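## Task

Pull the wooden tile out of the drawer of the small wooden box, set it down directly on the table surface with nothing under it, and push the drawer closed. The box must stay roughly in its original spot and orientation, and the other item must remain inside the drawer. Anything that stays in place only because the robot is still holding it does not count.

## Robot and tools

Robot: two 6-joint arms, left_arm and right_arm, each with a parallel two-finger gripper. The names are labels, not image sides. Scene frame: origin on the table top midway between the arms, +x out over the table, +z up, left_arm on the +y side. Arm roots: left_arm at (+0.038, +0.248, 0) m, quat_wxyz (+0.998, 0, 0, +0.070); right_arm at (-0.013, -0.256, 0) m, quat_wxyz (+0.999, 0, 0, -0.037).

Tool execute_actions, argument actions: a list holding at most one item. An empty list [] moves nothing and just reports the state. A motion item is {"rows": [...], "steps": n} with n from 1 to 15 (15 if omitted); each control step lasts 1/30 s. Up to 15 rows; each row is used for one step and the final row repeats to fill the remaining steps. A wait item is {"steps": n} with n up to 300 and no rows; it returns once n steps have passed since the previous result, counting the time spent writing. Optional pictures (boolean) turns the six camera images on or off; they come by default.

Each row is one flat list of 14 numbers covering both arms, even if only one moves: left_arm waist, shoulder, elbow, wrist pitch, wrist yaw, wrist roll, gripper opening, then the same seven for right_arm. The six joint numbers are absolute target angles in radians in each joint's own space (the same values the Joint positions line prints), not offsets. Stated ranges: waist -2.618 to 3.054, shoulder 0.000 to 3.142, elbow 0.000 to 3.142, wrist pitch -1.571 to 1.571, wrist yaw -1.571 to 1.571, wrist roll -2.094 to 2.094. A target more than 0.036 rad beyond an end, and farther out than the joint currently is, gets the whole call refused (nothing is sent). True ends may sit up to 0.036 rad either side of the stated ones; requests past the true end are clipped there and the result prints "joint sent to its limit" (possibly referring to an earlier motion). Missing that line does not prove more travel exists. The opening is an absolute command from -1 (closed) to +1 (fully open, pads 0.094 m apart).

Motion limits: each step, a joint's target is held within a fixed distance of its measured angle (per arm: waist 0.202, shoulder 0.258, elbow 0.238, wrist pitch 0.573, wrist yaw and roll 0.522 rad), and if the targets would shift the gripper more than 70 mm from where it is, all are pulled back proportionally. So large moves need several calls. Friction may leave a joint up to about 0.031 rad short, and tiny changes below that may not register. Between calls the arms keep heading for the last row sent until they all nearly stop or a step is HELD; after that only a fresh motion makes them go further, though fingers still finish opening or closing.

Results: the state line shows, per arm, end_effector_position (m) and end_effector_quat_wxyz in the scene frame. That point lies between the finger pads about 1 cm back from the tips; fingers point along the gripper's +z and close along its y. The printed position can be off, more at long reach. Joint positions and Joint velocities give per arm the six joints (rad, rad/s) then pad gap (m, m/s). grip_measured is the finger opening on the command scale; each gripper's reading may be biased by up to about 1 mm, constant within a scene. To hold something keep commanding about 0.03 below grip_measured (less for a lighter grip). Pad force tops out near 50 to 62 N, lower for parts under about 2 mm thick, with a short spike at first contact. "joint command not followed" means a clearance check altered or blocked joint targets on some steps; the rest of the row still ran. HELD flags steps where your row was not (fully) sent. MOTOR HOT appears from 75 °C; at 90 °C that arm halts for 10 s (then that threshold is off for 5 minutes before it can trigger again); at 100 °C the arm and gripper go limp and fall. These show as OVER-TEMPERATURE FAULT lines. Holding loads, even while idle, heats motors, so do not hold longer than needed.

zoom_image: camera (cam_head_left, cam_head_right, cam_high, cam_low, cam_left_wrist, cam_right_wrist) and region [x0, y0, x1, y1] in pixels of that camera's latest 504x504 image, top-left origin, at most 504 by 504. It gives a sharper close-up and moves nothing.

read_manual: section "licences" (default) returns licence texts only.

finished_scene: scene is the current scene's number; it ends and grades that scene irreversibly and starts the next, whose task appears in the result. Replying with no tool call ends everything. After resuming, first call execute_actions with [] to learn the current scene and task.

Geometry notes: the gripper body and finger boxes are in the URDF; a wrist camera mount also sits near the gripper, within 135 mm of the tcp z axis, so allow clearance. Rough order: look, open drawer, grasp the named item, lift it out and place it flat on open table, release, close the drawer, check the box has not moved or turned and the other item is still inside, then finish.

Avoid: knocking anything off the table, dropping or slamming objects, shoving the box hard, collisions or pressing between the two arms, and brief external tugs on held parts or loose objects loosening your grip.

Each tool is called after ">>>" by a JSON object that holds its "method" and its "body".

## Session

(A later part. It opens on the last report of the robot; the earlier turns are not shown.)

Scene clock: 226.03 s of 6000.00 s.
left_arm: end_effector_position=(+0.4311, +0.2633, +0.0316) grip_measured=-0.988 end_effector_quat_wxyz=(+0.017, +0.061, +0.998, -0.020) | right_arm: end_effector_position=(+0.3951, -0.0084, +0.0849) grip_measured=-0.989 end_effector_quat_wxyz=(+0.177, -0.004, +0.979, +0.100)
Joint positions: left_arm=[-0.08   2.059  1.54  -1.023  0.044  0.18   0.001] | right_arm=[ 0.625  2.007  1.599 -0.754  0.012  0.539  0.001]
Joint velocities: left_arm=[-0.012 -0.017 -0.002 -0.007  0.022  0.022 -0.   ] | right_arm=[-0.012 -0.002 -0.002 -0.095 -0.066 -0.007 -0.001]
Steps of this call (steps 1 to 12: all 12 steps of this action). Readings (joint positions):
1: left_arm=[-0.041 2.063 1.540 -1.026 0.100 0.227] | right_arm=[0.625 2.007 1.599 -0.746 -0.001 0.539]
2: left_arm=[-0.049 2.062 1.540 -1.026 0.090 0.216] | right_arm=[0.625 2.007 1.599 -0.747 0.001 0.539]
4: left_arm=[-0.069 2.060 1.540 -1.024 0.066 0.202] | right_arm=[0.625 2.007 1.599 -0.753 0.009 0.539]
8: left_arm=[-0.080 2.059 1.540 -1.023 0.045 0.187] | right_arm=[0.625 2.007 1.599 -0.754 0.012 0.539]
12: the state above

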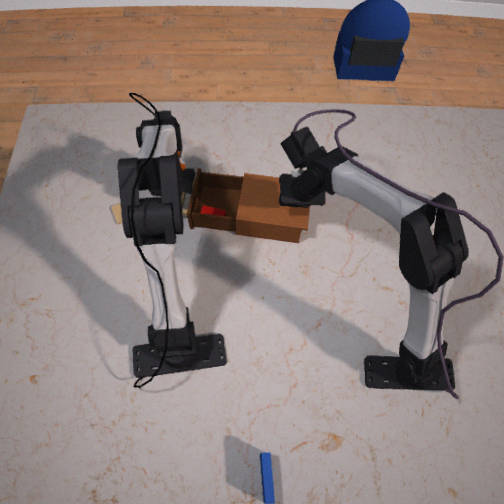

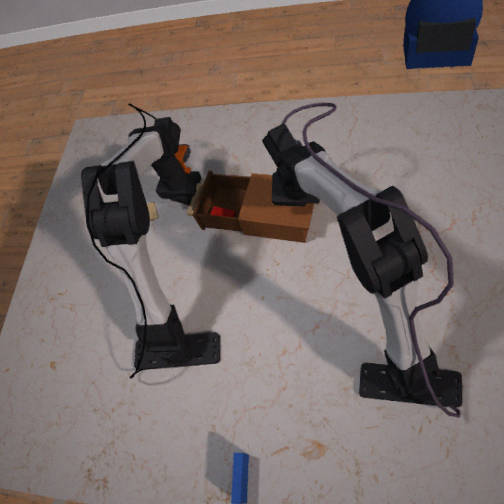

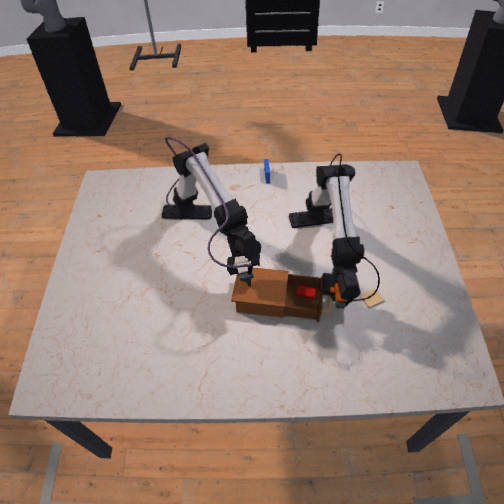

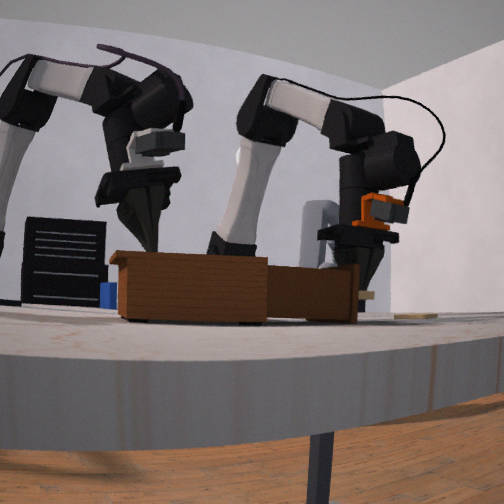

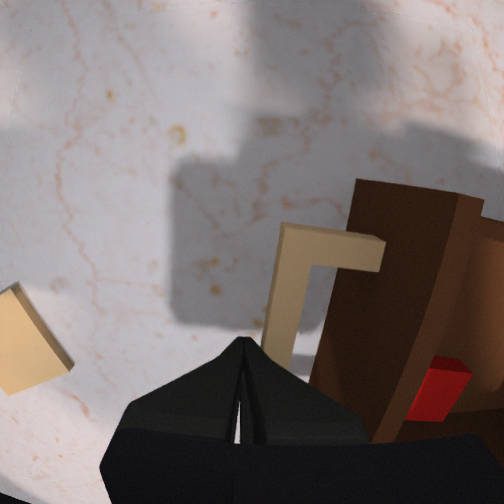

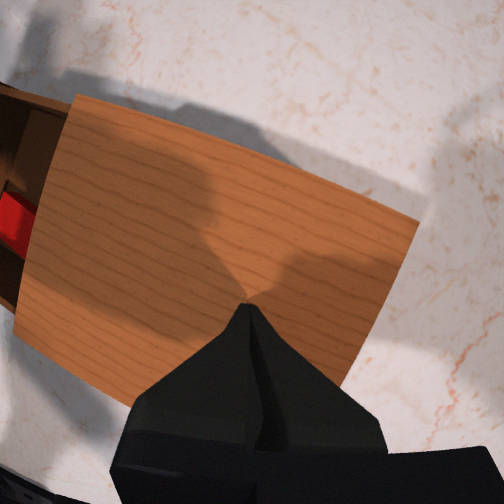

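>>> {"method": "execute_actions", "body": {"actions": [{"rows":[[-0.07,2.02,1.64,-1.14,0,0.17,-1,0.625,2.04,1.58,-0.79,0,0.55,-1]],"steps":12}], "pictures": false}}

>>> {"method": "execute_actions", "body": {"actions": [{"rows":[[-0.125,2.02,1.64,-1.14,0,0.17,-0.5,0.625,2.04,1.58,-0.79,0,0.55,-1]]}]}}

Scene clock: 233.90 s of 6000.00 s.
left_arm: end_effector_position=(+0.4308, +0.2705, +0.0615) grip_measured=-0.988 end_effector_quat_wxyz=(+0.017, +0.056, +0.998, -0.003) | right_arm: end_effector_position=(+0.3958, -0.0079, +0.0867) grip_measured=-0.989 end_effector_quat_wxyz=(+0.179, -0.004, +0.979, +0.101)
Joint positions: left_arm=[-0.077  2.03   1.619 -1.126  0.011  0.175  0.001] | right_arm=[ 0.625  2.004  1.6   -0.752  0.012  0.539  0.001]
Joint velocities: left_arm=[ 0.002  0.012 -0.007 -0.051 -0.007  0.007  0.001] | right_arm=[-0.017 -0.012 -0.022 -0.037  0.007 -0.037 -0.001]
Steps of this call (steps 1 to 15: the robot went on to your last target; steps 16 to 90: nothing new was sent; then 4.47 s passed at rest; steps 91 to 102: all 12 steps of this action). Readings (joint positions):
91: left_arm=[-0.077 2.058 1.552 -1.037 0.032 0.176] | right_arm=[0.625 2.005 1.600 -0.752 0.012 0.539]
92: left_arm=[-0.077 2.058 1.568 -1.061 0.027 0.176] | right_arm=[0.625 2.004 1.600 -0.752 0.012 0.539]
94: left_arm=[-0.077 2.048 1.598 -1.088 0.020 0.175] | right_arm=[0.625 2.004 1.600 -0.752 0.012 0.539]
98: left_arm=[-0.077 2.030 1.619 -1.111 0.014 0.175] | right_arm=[0.625 2.004 1.600 -0.752 0.012 0.539]
102: the state above

Scene clock: 234.40 s of 6000.00 s.
left_arm: end_effector_position=(+0.4294, +0.2521, +0.0614) grip_measured=-0.502 end_effector_quat_wxyz=(+0.013, +0.080, +0.997, -0.002) | right_arm: end_effector_position=(+0.3958, -0.0079, +0.0867) grip_measured=-0.989 end_effector_quat_wxyz=(+0.179, -0.004, +0.979, +0.101)
Joint positions: left_arm=[-0.125  2.03   1.619 -1.135  0.006  0.174  0.023] | right_arm=[ 0.625  2.004  1.6   -0.752  0.012  0.539  0.001]
Joint velocities: left_arm=[-0.002  0.007  0.012  0.051 -0.081  0.022  0.001] | right_arm=[-0.002 -0.012 -0.012 -0.022 -0.081 -0.037 -0.   ]
Steps of this call (steps 1 to 15: all 15 steps of this action). Readings (joint positions):
1: left_arm=[-0.080 2.030 1.619 -1.128 0.009 0.175] | right_arm=[0.625 2.004 1.600 -0.752 0.012 0.539]
2: left_arm=[-0.085 2.030 1.619 -1.129 0.007 0.174] | right_arm=[0.625 2.004 1.600 -0.752 0.012 0.539]
4: left_arm=[-0.105 2.030 1.619 -1.132 0.006 0.174] | right_arm=[0.625 2.004 1.600 -0.752 0.012 0.539]
8: left_arm=[-0.125 2.030 1.619 -1.134 0.006 0.174] | right_arm=[0.625 2.004 1.600 -0.752 0.012 0.539]
15: the state above

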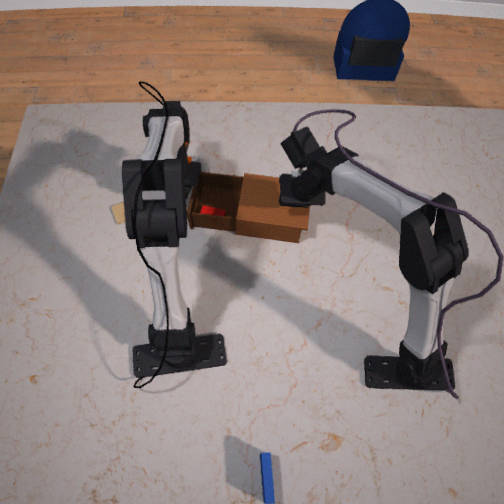

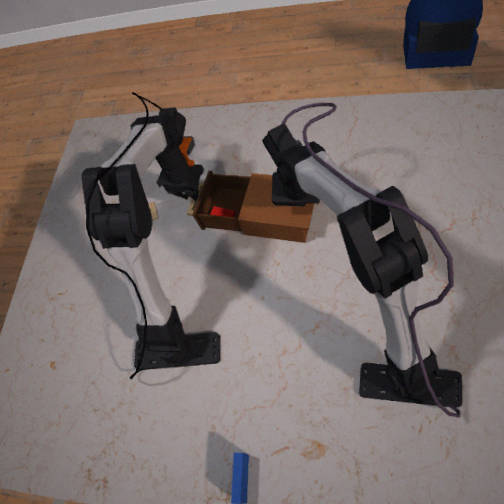

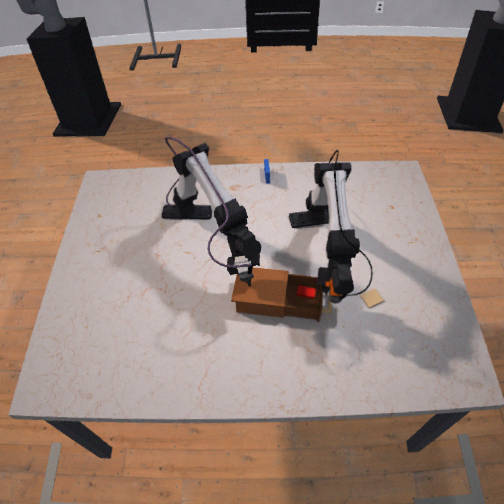

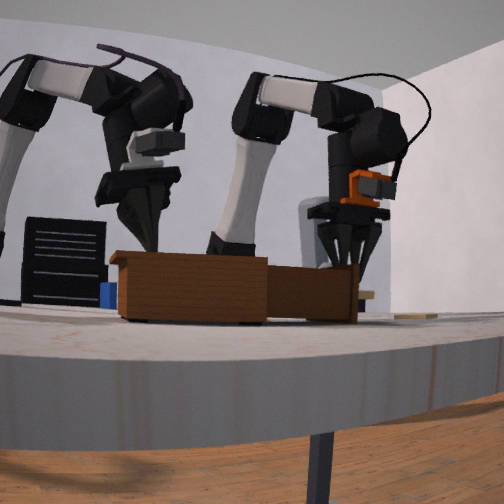

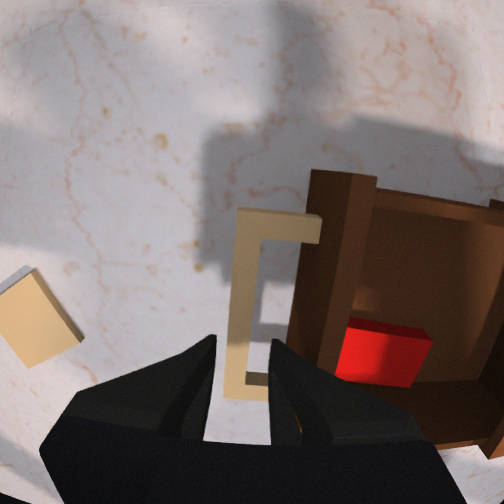

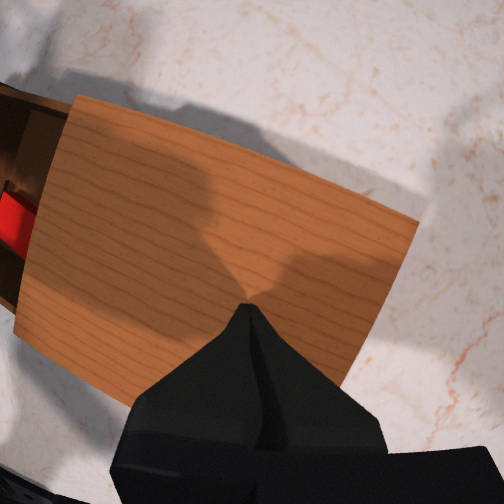

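>>> {"method": "execute_actions", "body": {"actions": [{"rows":[[-0.125,2.05,1.518,-1.02,0,0.17,-0.5,0.625,2.08,1.54,-0.8,0,0.55,-1]]}], "pictures": false}}

>>> {"method": "execute_actions", "body": {"actions": [{"rows":[[-0.125,2.05,1.518,-1.02,0,0.17,-0.9,0.625,2.08,1.54,-0.8,0,0.55,-1]]}], "pictures": false}}

>>> {"method": "execute_actions", "body": {"actions": [{"rows":[[-0.125,2.04,1.57,-1.05,0,0.17,-0.9,0.625,2.08,1.54,-0.8,0,0.55,-1]],"steps":10}], "pictures": false}}

>>> {"method": "execute_actions", "body": {"actions": [{"rows":[[-0.21,2.04,1.57,-1.08,0.05,0.1,-0.9,0.625,2.08,1.54,-0.8,0,0.55,-1]]}]}}

Scene clock: 270.83 s of 6000.00 s.
left_arm: end_effector_position=(+0.4271, +0.2529, +0.0339) grip_measured=-0.502 end_effector_quat_wxyz=(+0.011, +0.080, +0.997, -0.000) | right_arm: end_effector_position=(+0.3958, -0.0079, +0.0867) grip_measured=-0.989 end_effector_quat_wxyz=(+0.179, -0.004, +0.979, +0.101)
Joint positions: left_arm=[-0.125  2.048  1.534 -1.035  0.002  0.174  0.023] | right_arm=[ 0.625  2.004  1.6   -0.752  0.012  0.539  0.001]
Joint velocities: left_arm=[ 0.022  0.002 -0.017  0.007 -0.022 -0.051 -0.   ] | right_arm=[-0.022 -0.012  0.027 -0.007 -0.022  0.007  0.   ]
Steps of this call (steps 1 to 15: the robot went on to your last target; steps 16 to 90: nothing new was sent; then 32.93 s passed at rest; steps 91 to 105: all 15 steps of this action). Readings (joint positions):
91: left_arm=[-0.125 2.030 1.607 -1.119 0.006 0.174] | right_arm=[0.625 2.004 1.600 -0.752 0.012 0.539]
92: left_arm=[-0.125 2.029 1.589 -1.096 0.006 0.174] | right_arm=[0.625 2.004 1.600 -0.752 0.012 0.539]
94: left_arm=[-0.125 2.036 1.554 -1.072 0.006 0.174] | right_arm=[0.625 2.004 1.600 -0.752 0.012 0.539]
98: left_arm=[-0.125 2.048 1.534 -1.054 0.002 0.174] | right_arm=[0.625 2.004 1.600 -0.752 0.012 0.539]
105: the state above

Scene clock: 271.33 s of 6000.00 s.
left_arm: end_effector_position=(+0.4275, +0.2538, +0.0339) grip_measured=-0.793 end_effector_quat_wxyz=(+0.011, +0.080, +0.997, +0.002) | right_arm: end_effector_position=(+0.3958, -0.0079, +0.0867) grip_measured=-0.989 end_effector_quat_wxyz=(+0.179, -0.004, +0.979, +0.101)
Joint positions: left_arm=[-0.125  2.048  1.534 -1.034 -0.002  0.174  0.01 ] | right_arm=[ 0.625  2.004  1.6   -0.752  0.012  0.539  0.001]
Joint velocities: left_arm=[ 0.012  0.017  0.012 -0.022 -0.007 -0.022 -0.001] | right_arm=[ 0.012 -0.022  0.002 -0.095  0.037 -0.022 -0.001]
Steps of this call (steps 1 to 15: all 15 steps of this action). Readings (joint positions):
1: left_arm=[-0.125 2.048 1.534 -1.034 0.002 0.174] | right_arm=[0.625 2.004 1.600 -0.752 0.012 0.539]
2: left_arm=[-0.125 2.048 1.534 -1.034 -0.002 0.174] | right_arm=[0.625 2.004 1.600 -0.752 0.012 0.539]
4: left_arm=[-0.125 2.048 1.534 -1.034 -0.002 0.174] | right_arm=[0.625 2.004 1.600 -0.752 0.012 0.539]
8: left_arm=[-0.125 2.048 1.534 -1.034 -0.002 0.174] | right_arm=[0.625 2.004 1.600 -0.752 0.012 0.539]
15: the state above

Scene clock: 271.67 s of 6000.00 s.
left_arm: end_effector_position=(+0.4274, +0.2538, +0.0339) grip_measured=-0.793 end_effector_quat_wxyz=(+0.011, +0.080, +0.997, +0.002) | right_arm: end_effector_position=(+0.3958, -0.0079, +0.0867) grip_measured=-0.989 end_effector_quat_wxyz=(+0.179, -0.004, +0.979, +0.101)
Joint positions: left_arm=[-0.125  2.048  1.534 -1.034 -0.002  0.174  0.01 ] | right_arm=[ 0.625  2.004  1.6   -0.752  0.012  0.539  0.001]
Joint velocities: left_arm=[-0.002 -0.022 -0.007 -0.007  0.051  0.022 -0.002] | right_arm=[ 0.012 -0.002  0.012  0.007  0.066 -0.051 -0.   ]
Steps of this call (steps 1 to 10: all 10 steps of this action). Readings (joint positions):
1: left_arm=[-0.125 2.048 1.534 -1.034 -0.002 0.174] | right_arm=[0.625 2.004 1.600 -0.752 0.012 0.539]
2: left_arm=[-0.125 2.048 1.534 -1.034 -0.002 0.174] | right_arm=[0.625 2.004 1.600 -0.752 0.012 0.539]
4: left_arm=[-0.125 2.048 1.534 -1.034 -0.002 0.174] | right_arm=[0.625 2.004 1.600 -0.752 0.012 0.539]
8: left_arm=[-0.125 2.048 1.534 -1.034 -0.002 0.174] | right_arm=[0.625 2.004 1.600 -0.752 0.012 0.539]
10: the state above

Scene clock: 272.17 s of 6000.00 s.
left_arm: end_effector_position=(+0.4232, +0.2293, +0.0360) grip_measured=-0.793 end_effector_quat_wxyz=(+0.002, +0.081, +0.997, +0.006) | right_arm: end_effector_position=(+0.3958, -0.0079, +0.0867) grip_measured=-0.989 end_effector_quat_wxyz=(+0.179, -0.004, +0.979, +0.101)
Joint positions: left_arm=[-0.193  2.048  1.543 -1.061 -0.013  0.11   0.01 ] | right_arm=[ 0.625  2.004  1.6   -0.752  0.012  0.539  0.001]
Joint velocities: left_arm=[-0.017 -0.002 -0.007 -0.022 -0.007  0.007 -0.   ] | right_arm=[-0.017  0.017 -0.017  0.051  0.007  0.066 -0.001]
Steps of this call (steps 1 to 15: all 15 steps of this action). Readings (joint positions):
1: left_arm=[-0.130 2.048 1.535 -1.037 -0.004 0.166] | right_arm=[0.625 2.004 1.600 -0.752 0.012 0.539]
2: left_arm=[-0.139 2.048 1.537 -1.043 -0.010 0.155] | right_arm=[0.625 2.004 1.600 -0.752 0.012 0.539]
4: left_arm=[-0.166 2.048 1.541 -1.052 -0.011 0.139] | right_arm=[0.625 2.004 1.600 -0.752 0.012 0.539]
8: left_arm=[-0.193 2.048 1.543 -1.060 -0.014 0.116] | right_arm=[0.625 2.004 1.600 -0.752 0.012 0.539]
15: the state above

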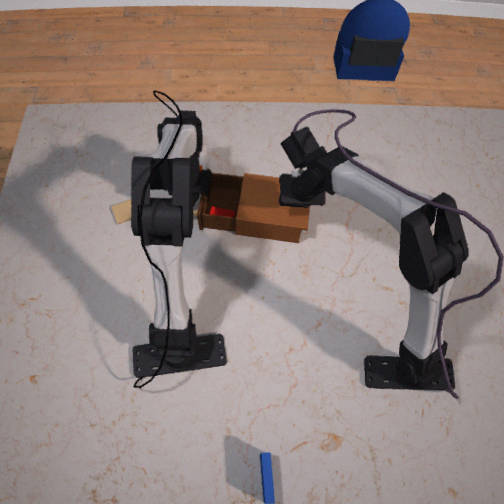

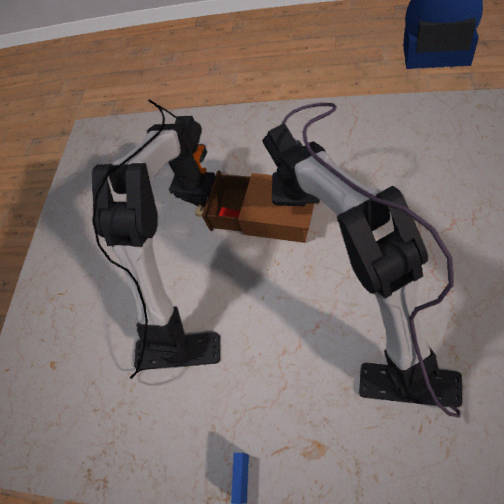

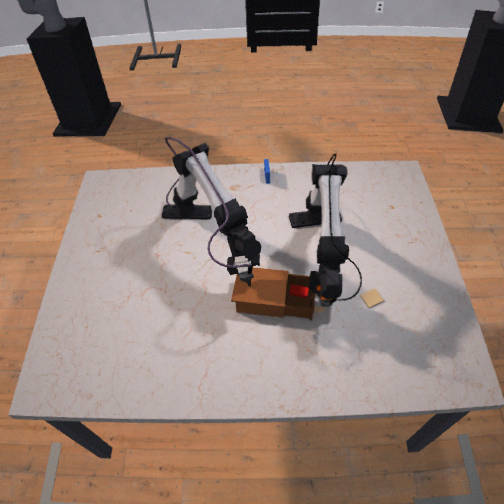

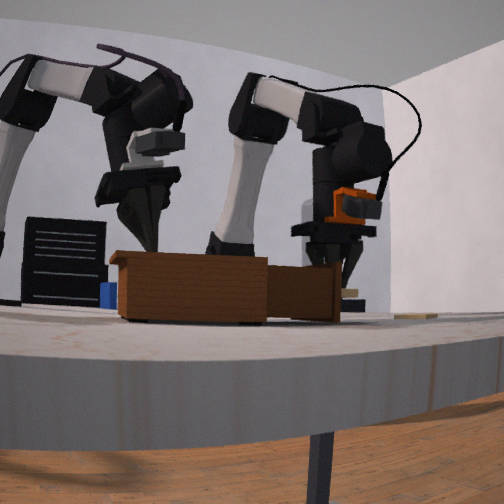

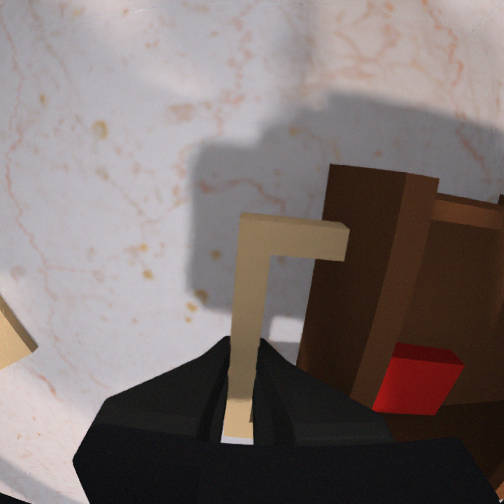

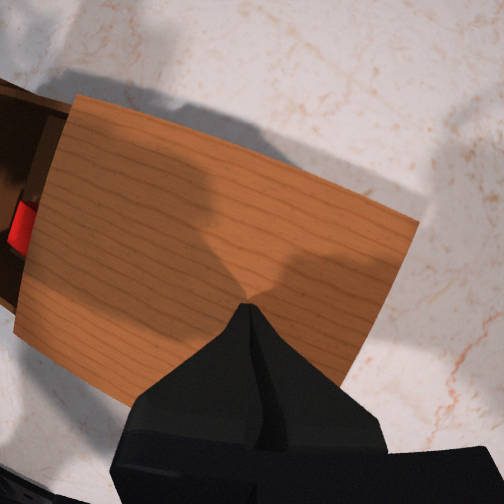

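Moving.

>>> {"method": "execute_actions", "body": {"actions": [{"rows":[[-0.28,2.04,1.57,-1.085,0.09,0.035,-0.9,0.625,2.08,1.54,-0.8,0,0.55,-1]],"steps":12}], "pictures": false}}

>>> {"method": "execute_actions", "body": {"actions": [{"rows":[[-0.35,2.04,1.57,-1.08,0.12,-0.03,-0.9,0.625,2.08,1.54,-0.8,0,0.55,-1]],"steps":12}], "pictures": false}}

>>> {"method": "execute_actions", "body": {"actions": [{"rows":[[-0.41,2.04,1.57,-1.07,0.15,-0.08,-0.9,0.625,2.08,1.54,-0.8,0,0.55,-1]],"steps":12}], "pictures": false}}

>>> {"method": "execute_actions", "body": {"actions": [{"rows":[[-0.46,2.04,1.57,-1.07,0.19,-0.11,-0.9,0.625,2.08,1.54,-0.8,0,0.55,-1]]}]}}

Scene clock: 284.37 s of 6000.00 s.
left_arm: end_effector_position=(+0.4200, +0.2122, +0.0360) grip_measured=-0.793 end_effector_quat_wxyz=(-0.001, +0.078, +0.997, +0.012) | right_arm: end_effector_position=(+0.3958, -0.0079, +0.0867) grip_measured=-0.989 end_effector_quat_wxyz=(+0.179, -0.004, +0.979, +0.101)
Joint positions: left_arm=[-0.243  2.048  1.543 -1.069 -0.024  0.053  0.01 ] | right_arm=[ 0.625  2.004  1.6   -0.752  0.012  0.539  0.001]
Joint velocities: left_arm=[-0.012 -0.007  0.007 -0.022 -0.007 -0.007 -0.   ] | right_arm=[-0.017 -0.017  0.012 -0.037  0.007  0.037  0.001]
Steps of this call (steps 1 to 15: the robot went on to your last target; steps 16 to 90: nothing new was sent; then 8.80 s passed at rest; steps 91 to 102: all 12 steps of this action). Readings (joint positions):
91: left_arm=[-0.197 2.048 1.543 -1.061 -0.012 0.101] | right_arm=[0.625 2.004 1.600 -0.752 0.012 0.539]
92: left_arm=[-0.205 2.048 1.543 -1.063 -0.012 0.090] | right_arm=[0.625 2.004 1.600 -0.752 0.012 0.539]
94: left_arm=[-0.228 2.048 1.543 -1.067 -0.016 0.074] | right_arm=[0.625 2.004 1.600 -0.752 0.012 0.539]
98: left_arm=[-0.243 2.048 1.543 -1.069 -0.024 0.056] | right_arm=[0.625 2.004 1.600 -0.752 0.012 0.539]
102: the state above

Scene clock: 284.77 s of 6000.00 s.
left_arm: end_effector_position=(+0.4151, +0.1815, +0.0370) grip_measured=-0.793 end_effector_quat_wxyz=(-0.003, +0.081, +0.997, +0.007) | right_arm: end_effector_position=(+0.3958, -0.0079, +0.0867) grip_measured=-0.989 end_effector_quat_wxyz=(+0.179, -0.004, +0.979, +0.101)
Joint positions: left_arm=[-0.319  2.048  1.547 -1.077 -0.013 -0.017  0.01 ] | right_arm=[ 0.625  2.004  1.6   -0.752  0.012  0.539  0.001]
Joint velocities: left_arm=[ 0.007 -0.007 -0.002  0.007 -0.007 -0.007 -0.001] | right_arm=[-0.017 -0.002 -0.007  0.022  0.081 -0.066 -0.   ]
Steps of this call (steps 1 to 12: all 12 steps of this action). Readings (joint positions):
1: left_arm=[-0.248 2.048 1.543 -1.069 -0.026 0.044] | right_arm=[0.625 2.004 1.600 -0.752 0.012 0.539]
2: left_arm=[-0.256 2.048 1.543 -1.069 -0.029 0.034] | right_arm=[0.625 2.004 1.600 -0.752 0.012 0.539]
4: left_arm=[-0.282 2.048 1.546 -1.074 -0.026 0.017] | right_arm=[0.625 2.004 1.600 -0.752 0.012 0.539]
8: left_arm=[-0.319 2.048 1.547 -1.077 -0.015 -0.010] | right_arm=[0.625 2.004 1.600 -0.752 0.012 0.539]
12: the state above

Scene clock: 285.17 s of 6000.00 s.
left_arm: end_effector_position=(+0.4116, +0.1630, +0.0370) grip_measured=-0.793 end_effector_quat_wxyz=(-0.002, +0.081, +0.997, +0.006) | right_arm: end_effector_position=(+0.3958, -0.0079, +0.0867) grip_measured=-0.989 end_effector_quat_wxyz=(+0.179, -0.004, +0.979, +0.101)
Joint positions: left_arm=[-0.367  2.048  1.547 -1.076 -0.011 -0.066  0.01 ] | right_arm=[ 0.625  2.004  1.6   -0.752  0.012  0.539  0.001]
Joint velocities: left_arm=[-0.012 -0.007  0.002  0.051  0.081  0.022  0.001] | right_arm=[-0.012 -0.017 -0.027  0.081 -0.037 -0.007 -0.001]
Steps of this call (steps 1 to 12: all 12 steps of this action). Readings (joint positions):
1: left_arm=[-0.323 2.048 1.547 -1.077 -0.013 -0.024] | right_arm=[0.625 2.004 1.600 -0.752 0.012 0.539]
2: left_arm=[-0.329 2.048 1.547 -1.077 -0.013 -0.032] | right_arm=[0.625 2.004 1.600 -0.752 0.012 0.539]
4: left_arm=[-0.349 2.048 1.547 -1.077 -0.013 -0.046] | right_arm=[0.625 2.004 1.600 -0.752 0.012 0.539]
8: left_arm=[-0.367 2.048 1.547 -1.076 -0.012 -0.063] | right_arm=[0.625 2.004 1.600 -0.752 0.012 0.539]
12: the state above

Scene clock: 285.67 s of 6000.00 s.
left_arm: end_effector_position=(+0.4082, +0.1436, +0.0373) grip_measured=-0.793 end_effector_quat_wxyz=(-0.000, +0.084, +0.996, -0.001) | right_arm: end_effector_position=(+0.3958, -0.0079, +0.0867) grip_measured=-0.989 end_effector_quat_wxyz=(+0.179, -0.004, +0.979, +0.101)
Joint positions: left_arm=[-0.412  2.047  1.547 -1.071  0.002 -0.105  0.01 ] | right_arm=[ 0.625  2.004  1.6   -0.752  0.012  0.539  0.001]
Joint velocities: left_arm=[-0.007 -0.012  0.007 -0.022 -0.037 -0.007 -0.   ] | right_arm=[-0.042  0.017  0.002  0.037  0.037 -0.037  0.   ]
Steps of this call (steps 1 to 15: all 15 steps of this action). Readings (joint positions):
1: left_arm=[-0.370 2.048 1.547 -1.076 -0.011 -0.071] | right_arm=[0.625 2.004 1.600 -0.752 0.012 0.539]
2: left_arm=[-0.376 2.048 1.547 -1.076 -0.010 -0.076] | right_arm=[0.625 2.004 1.600 -0.752 0.012 0.539]
4: left_arm=[-0.393 2.048 1.547 -1.074 -0.008 -0.086] | right_arm=[0.625 2.004 1.600 -0.752 0.012 0.539]
8: left_arm=[-0.412 2.047 1.547 -1.071 0.001 -0.101] | right_arm=[0.625 2.004 1.600 -0.752 0.012 0.539]
15: the state above

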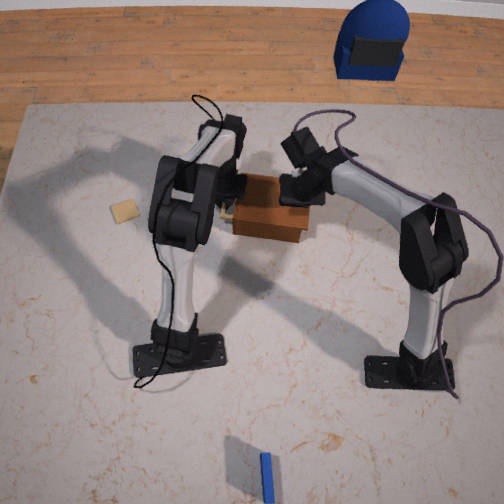

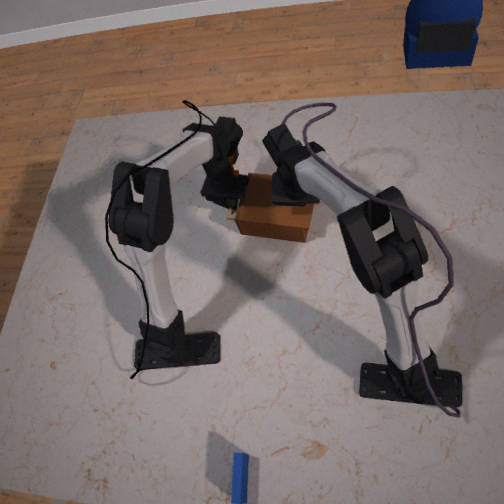

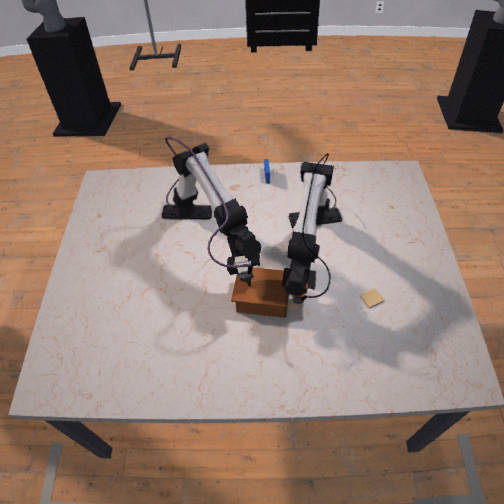

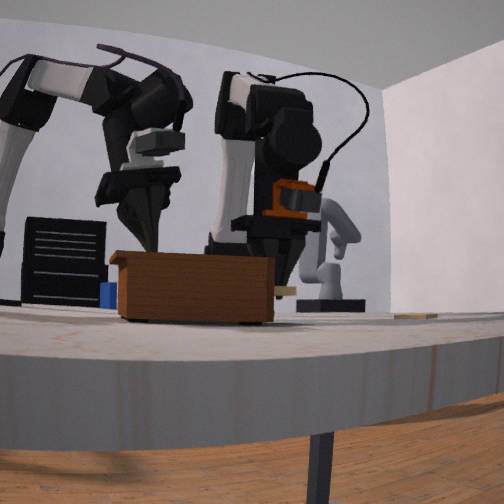

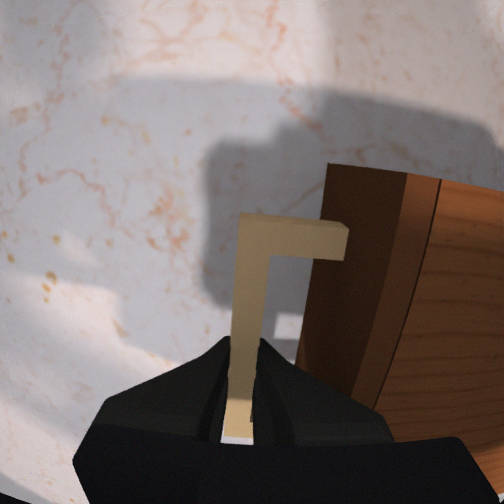

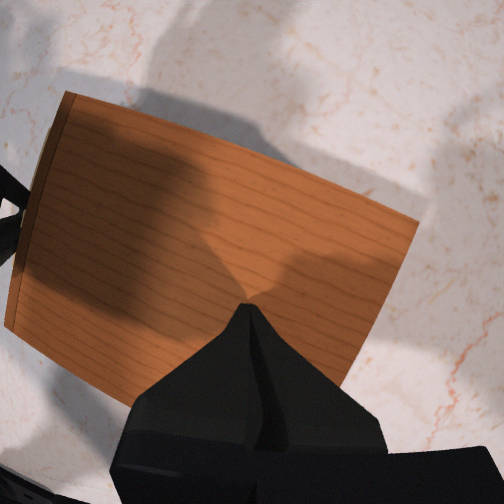

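>>> {"method": "execute_actions", "body": {"actions": [{"rows":[[-0.405,2.04,1.56,-1.07,0,-0.105,-0.55,0.625,2.0,1.6,-0.76,0,0.55,-1]],"steps":10}], "pictures": false}}

>>> {"method": "execute_actions", "body": {"actions": [{"rows":[[-0.405,2.0,1.8,-1.35,0,-0.105,-0.55,0.57,1.93,1.7,-0.9,0,0.5,-1]]}]}}

Scene clock: 297.17 s of 6000.00 s.
left_arm: end_effector_position=(+0.4087, +0.1453, +0.0373) grip_measured=-0.552 end_effector_quat_wxyz=(+0.000, +0.083, +0.997, +0.001) | right_arm: end_effector_position=(+0.3959, -0.0073, +0.0886) grip_measured=-0.989 end_effector_quat_wxyz=(+0.181, -0.004, +0.978, +0.104)
Joint positions: left_arm=[-0.41   2.047  1.547 -1.071 -0.002 -0.105  0.021] | right_arm=[ 0.625  2.     1.6   -0.75   0.01   0.539  0.001]
Joint velocities: left_arm=[-0.012 -0.002 -0.027  0.007 -0.022  0.007 -0.002] | right_arm=[ 0.002  0.012 -0.017 -0.037 -0.037  0.022 -0.   ]
Steps of this call (steps 1 to 15: the robot went on to your last target; steps 16 to 90: nothing new was sent; then 8.17 s passed at rest; steps 91 to 100: all 10 steps of this action). Readings (joint positions):
91: left_arm=[-0.410 2.047 1.547 -1.071 -0.002 -0.105] | right_arm=[0.625 2.002 1.600 -0.750 0.012 0.539]
92: left_arm=[-0.410 2.047 1.547 -1.071 -0.002 -0.105] | right_arm=[0.625 2.000 1.600 -0.750 0.012 0.539]
94: left_arm=[-0.410 2.047 1.547 -1.071 -0.002 -0.105] | right_arm=[0.625 2.000 1.600 -0.750 0.011 0.539]
98: left_arm=[-0.410 2.047 1.547 -1.071 -0.002 -0.105] | right_arm=[0.625 2.000 1.600 -0.750 0.010 0.539]
100: the state above

Scene clock: 297.67 s of 6000.00 s.
left_arm: end_effector_position=(+0.4125, +0.1442, +0.1183) grip_measured=-0.552 end_effector_quat_wxyz=(+0.017, +0.083, +0.996, -0.002) | right_arm: end_effector_position=(+0.4057, -0.0318, +0.1497) grip_measured=-0.989 end_effector_quat_wxyz=(+0.210, +0.009, +0.971, +0.113)
Joint positions: left_arm=[-0.41   1.992  1.791 -1.334 -0.002 -0.105  0.021] | right_arm=[ 0.568  1.917  1.7   -0.873  0.004  0.512  0.001]
Joint velocities: left_arm=[ 0.002  0.002  0.002 -0.081 -0.051 -0.022 -0.001] | right_arm=[ 0.007 -0.012 -0.002 -0.139  0.007 -0.095 -0.   ]
Steps of this call (steps 1 to 15: all 15 steps of this action). Readings (joint positions):
1: left_arm=[-0.410 2.050 1.576 -1.111 -0.002 -0.105] | right_arm=[0.621 1.997 1.612 -0.770 0.007 0.535]
2: left_arm=[-0.410 2.058 1.627 -1.169 -0.002 -0.105] | right_arm=[0.615 1.995 1.630 -0.802 0.004 0.530]
4: left_arm=[-0.410 2.045 1.724 -1.227 -0.002 -0.105] | right_arm=[0.593 1.970 1.663 -0.835 0.004 0.523]
8: left_arm=[-0.410 1.992 1.790 -1.281 -0.002 -0.105] | right_arm=[0.568 1.922 1.697 -0.852 0.004 0.516]
15: the state above

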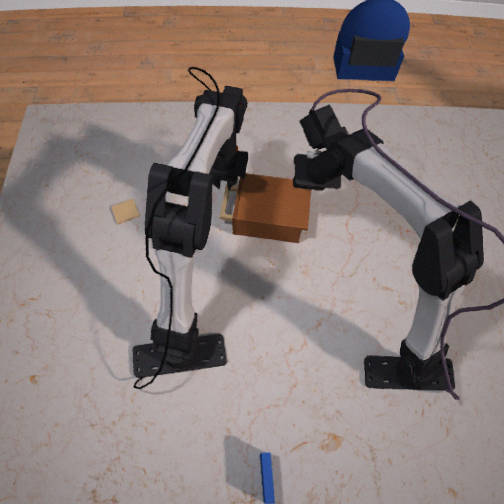

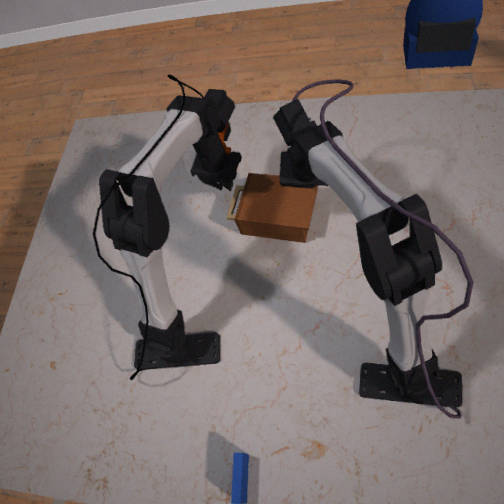

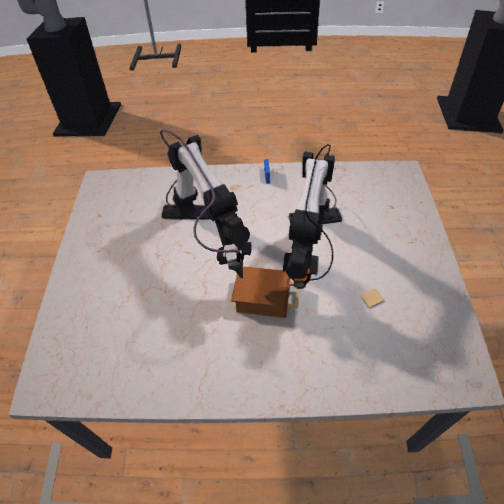

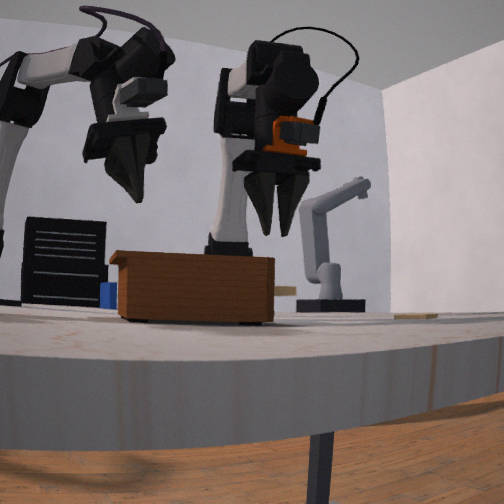

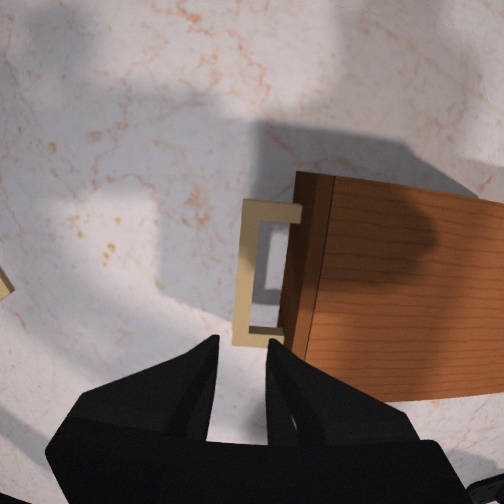

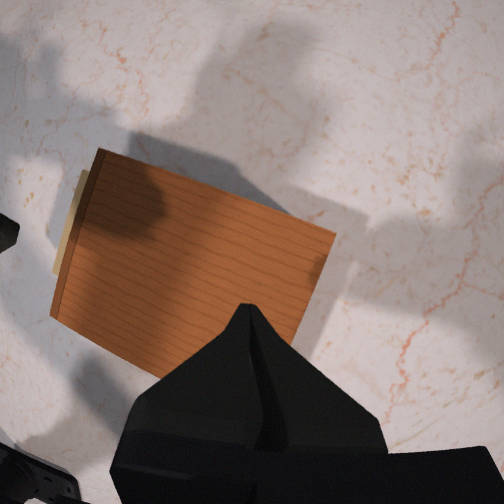

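>>> {"method": "finished_scene", "body": {"scene": 2}}

The scene is finished: the task was done.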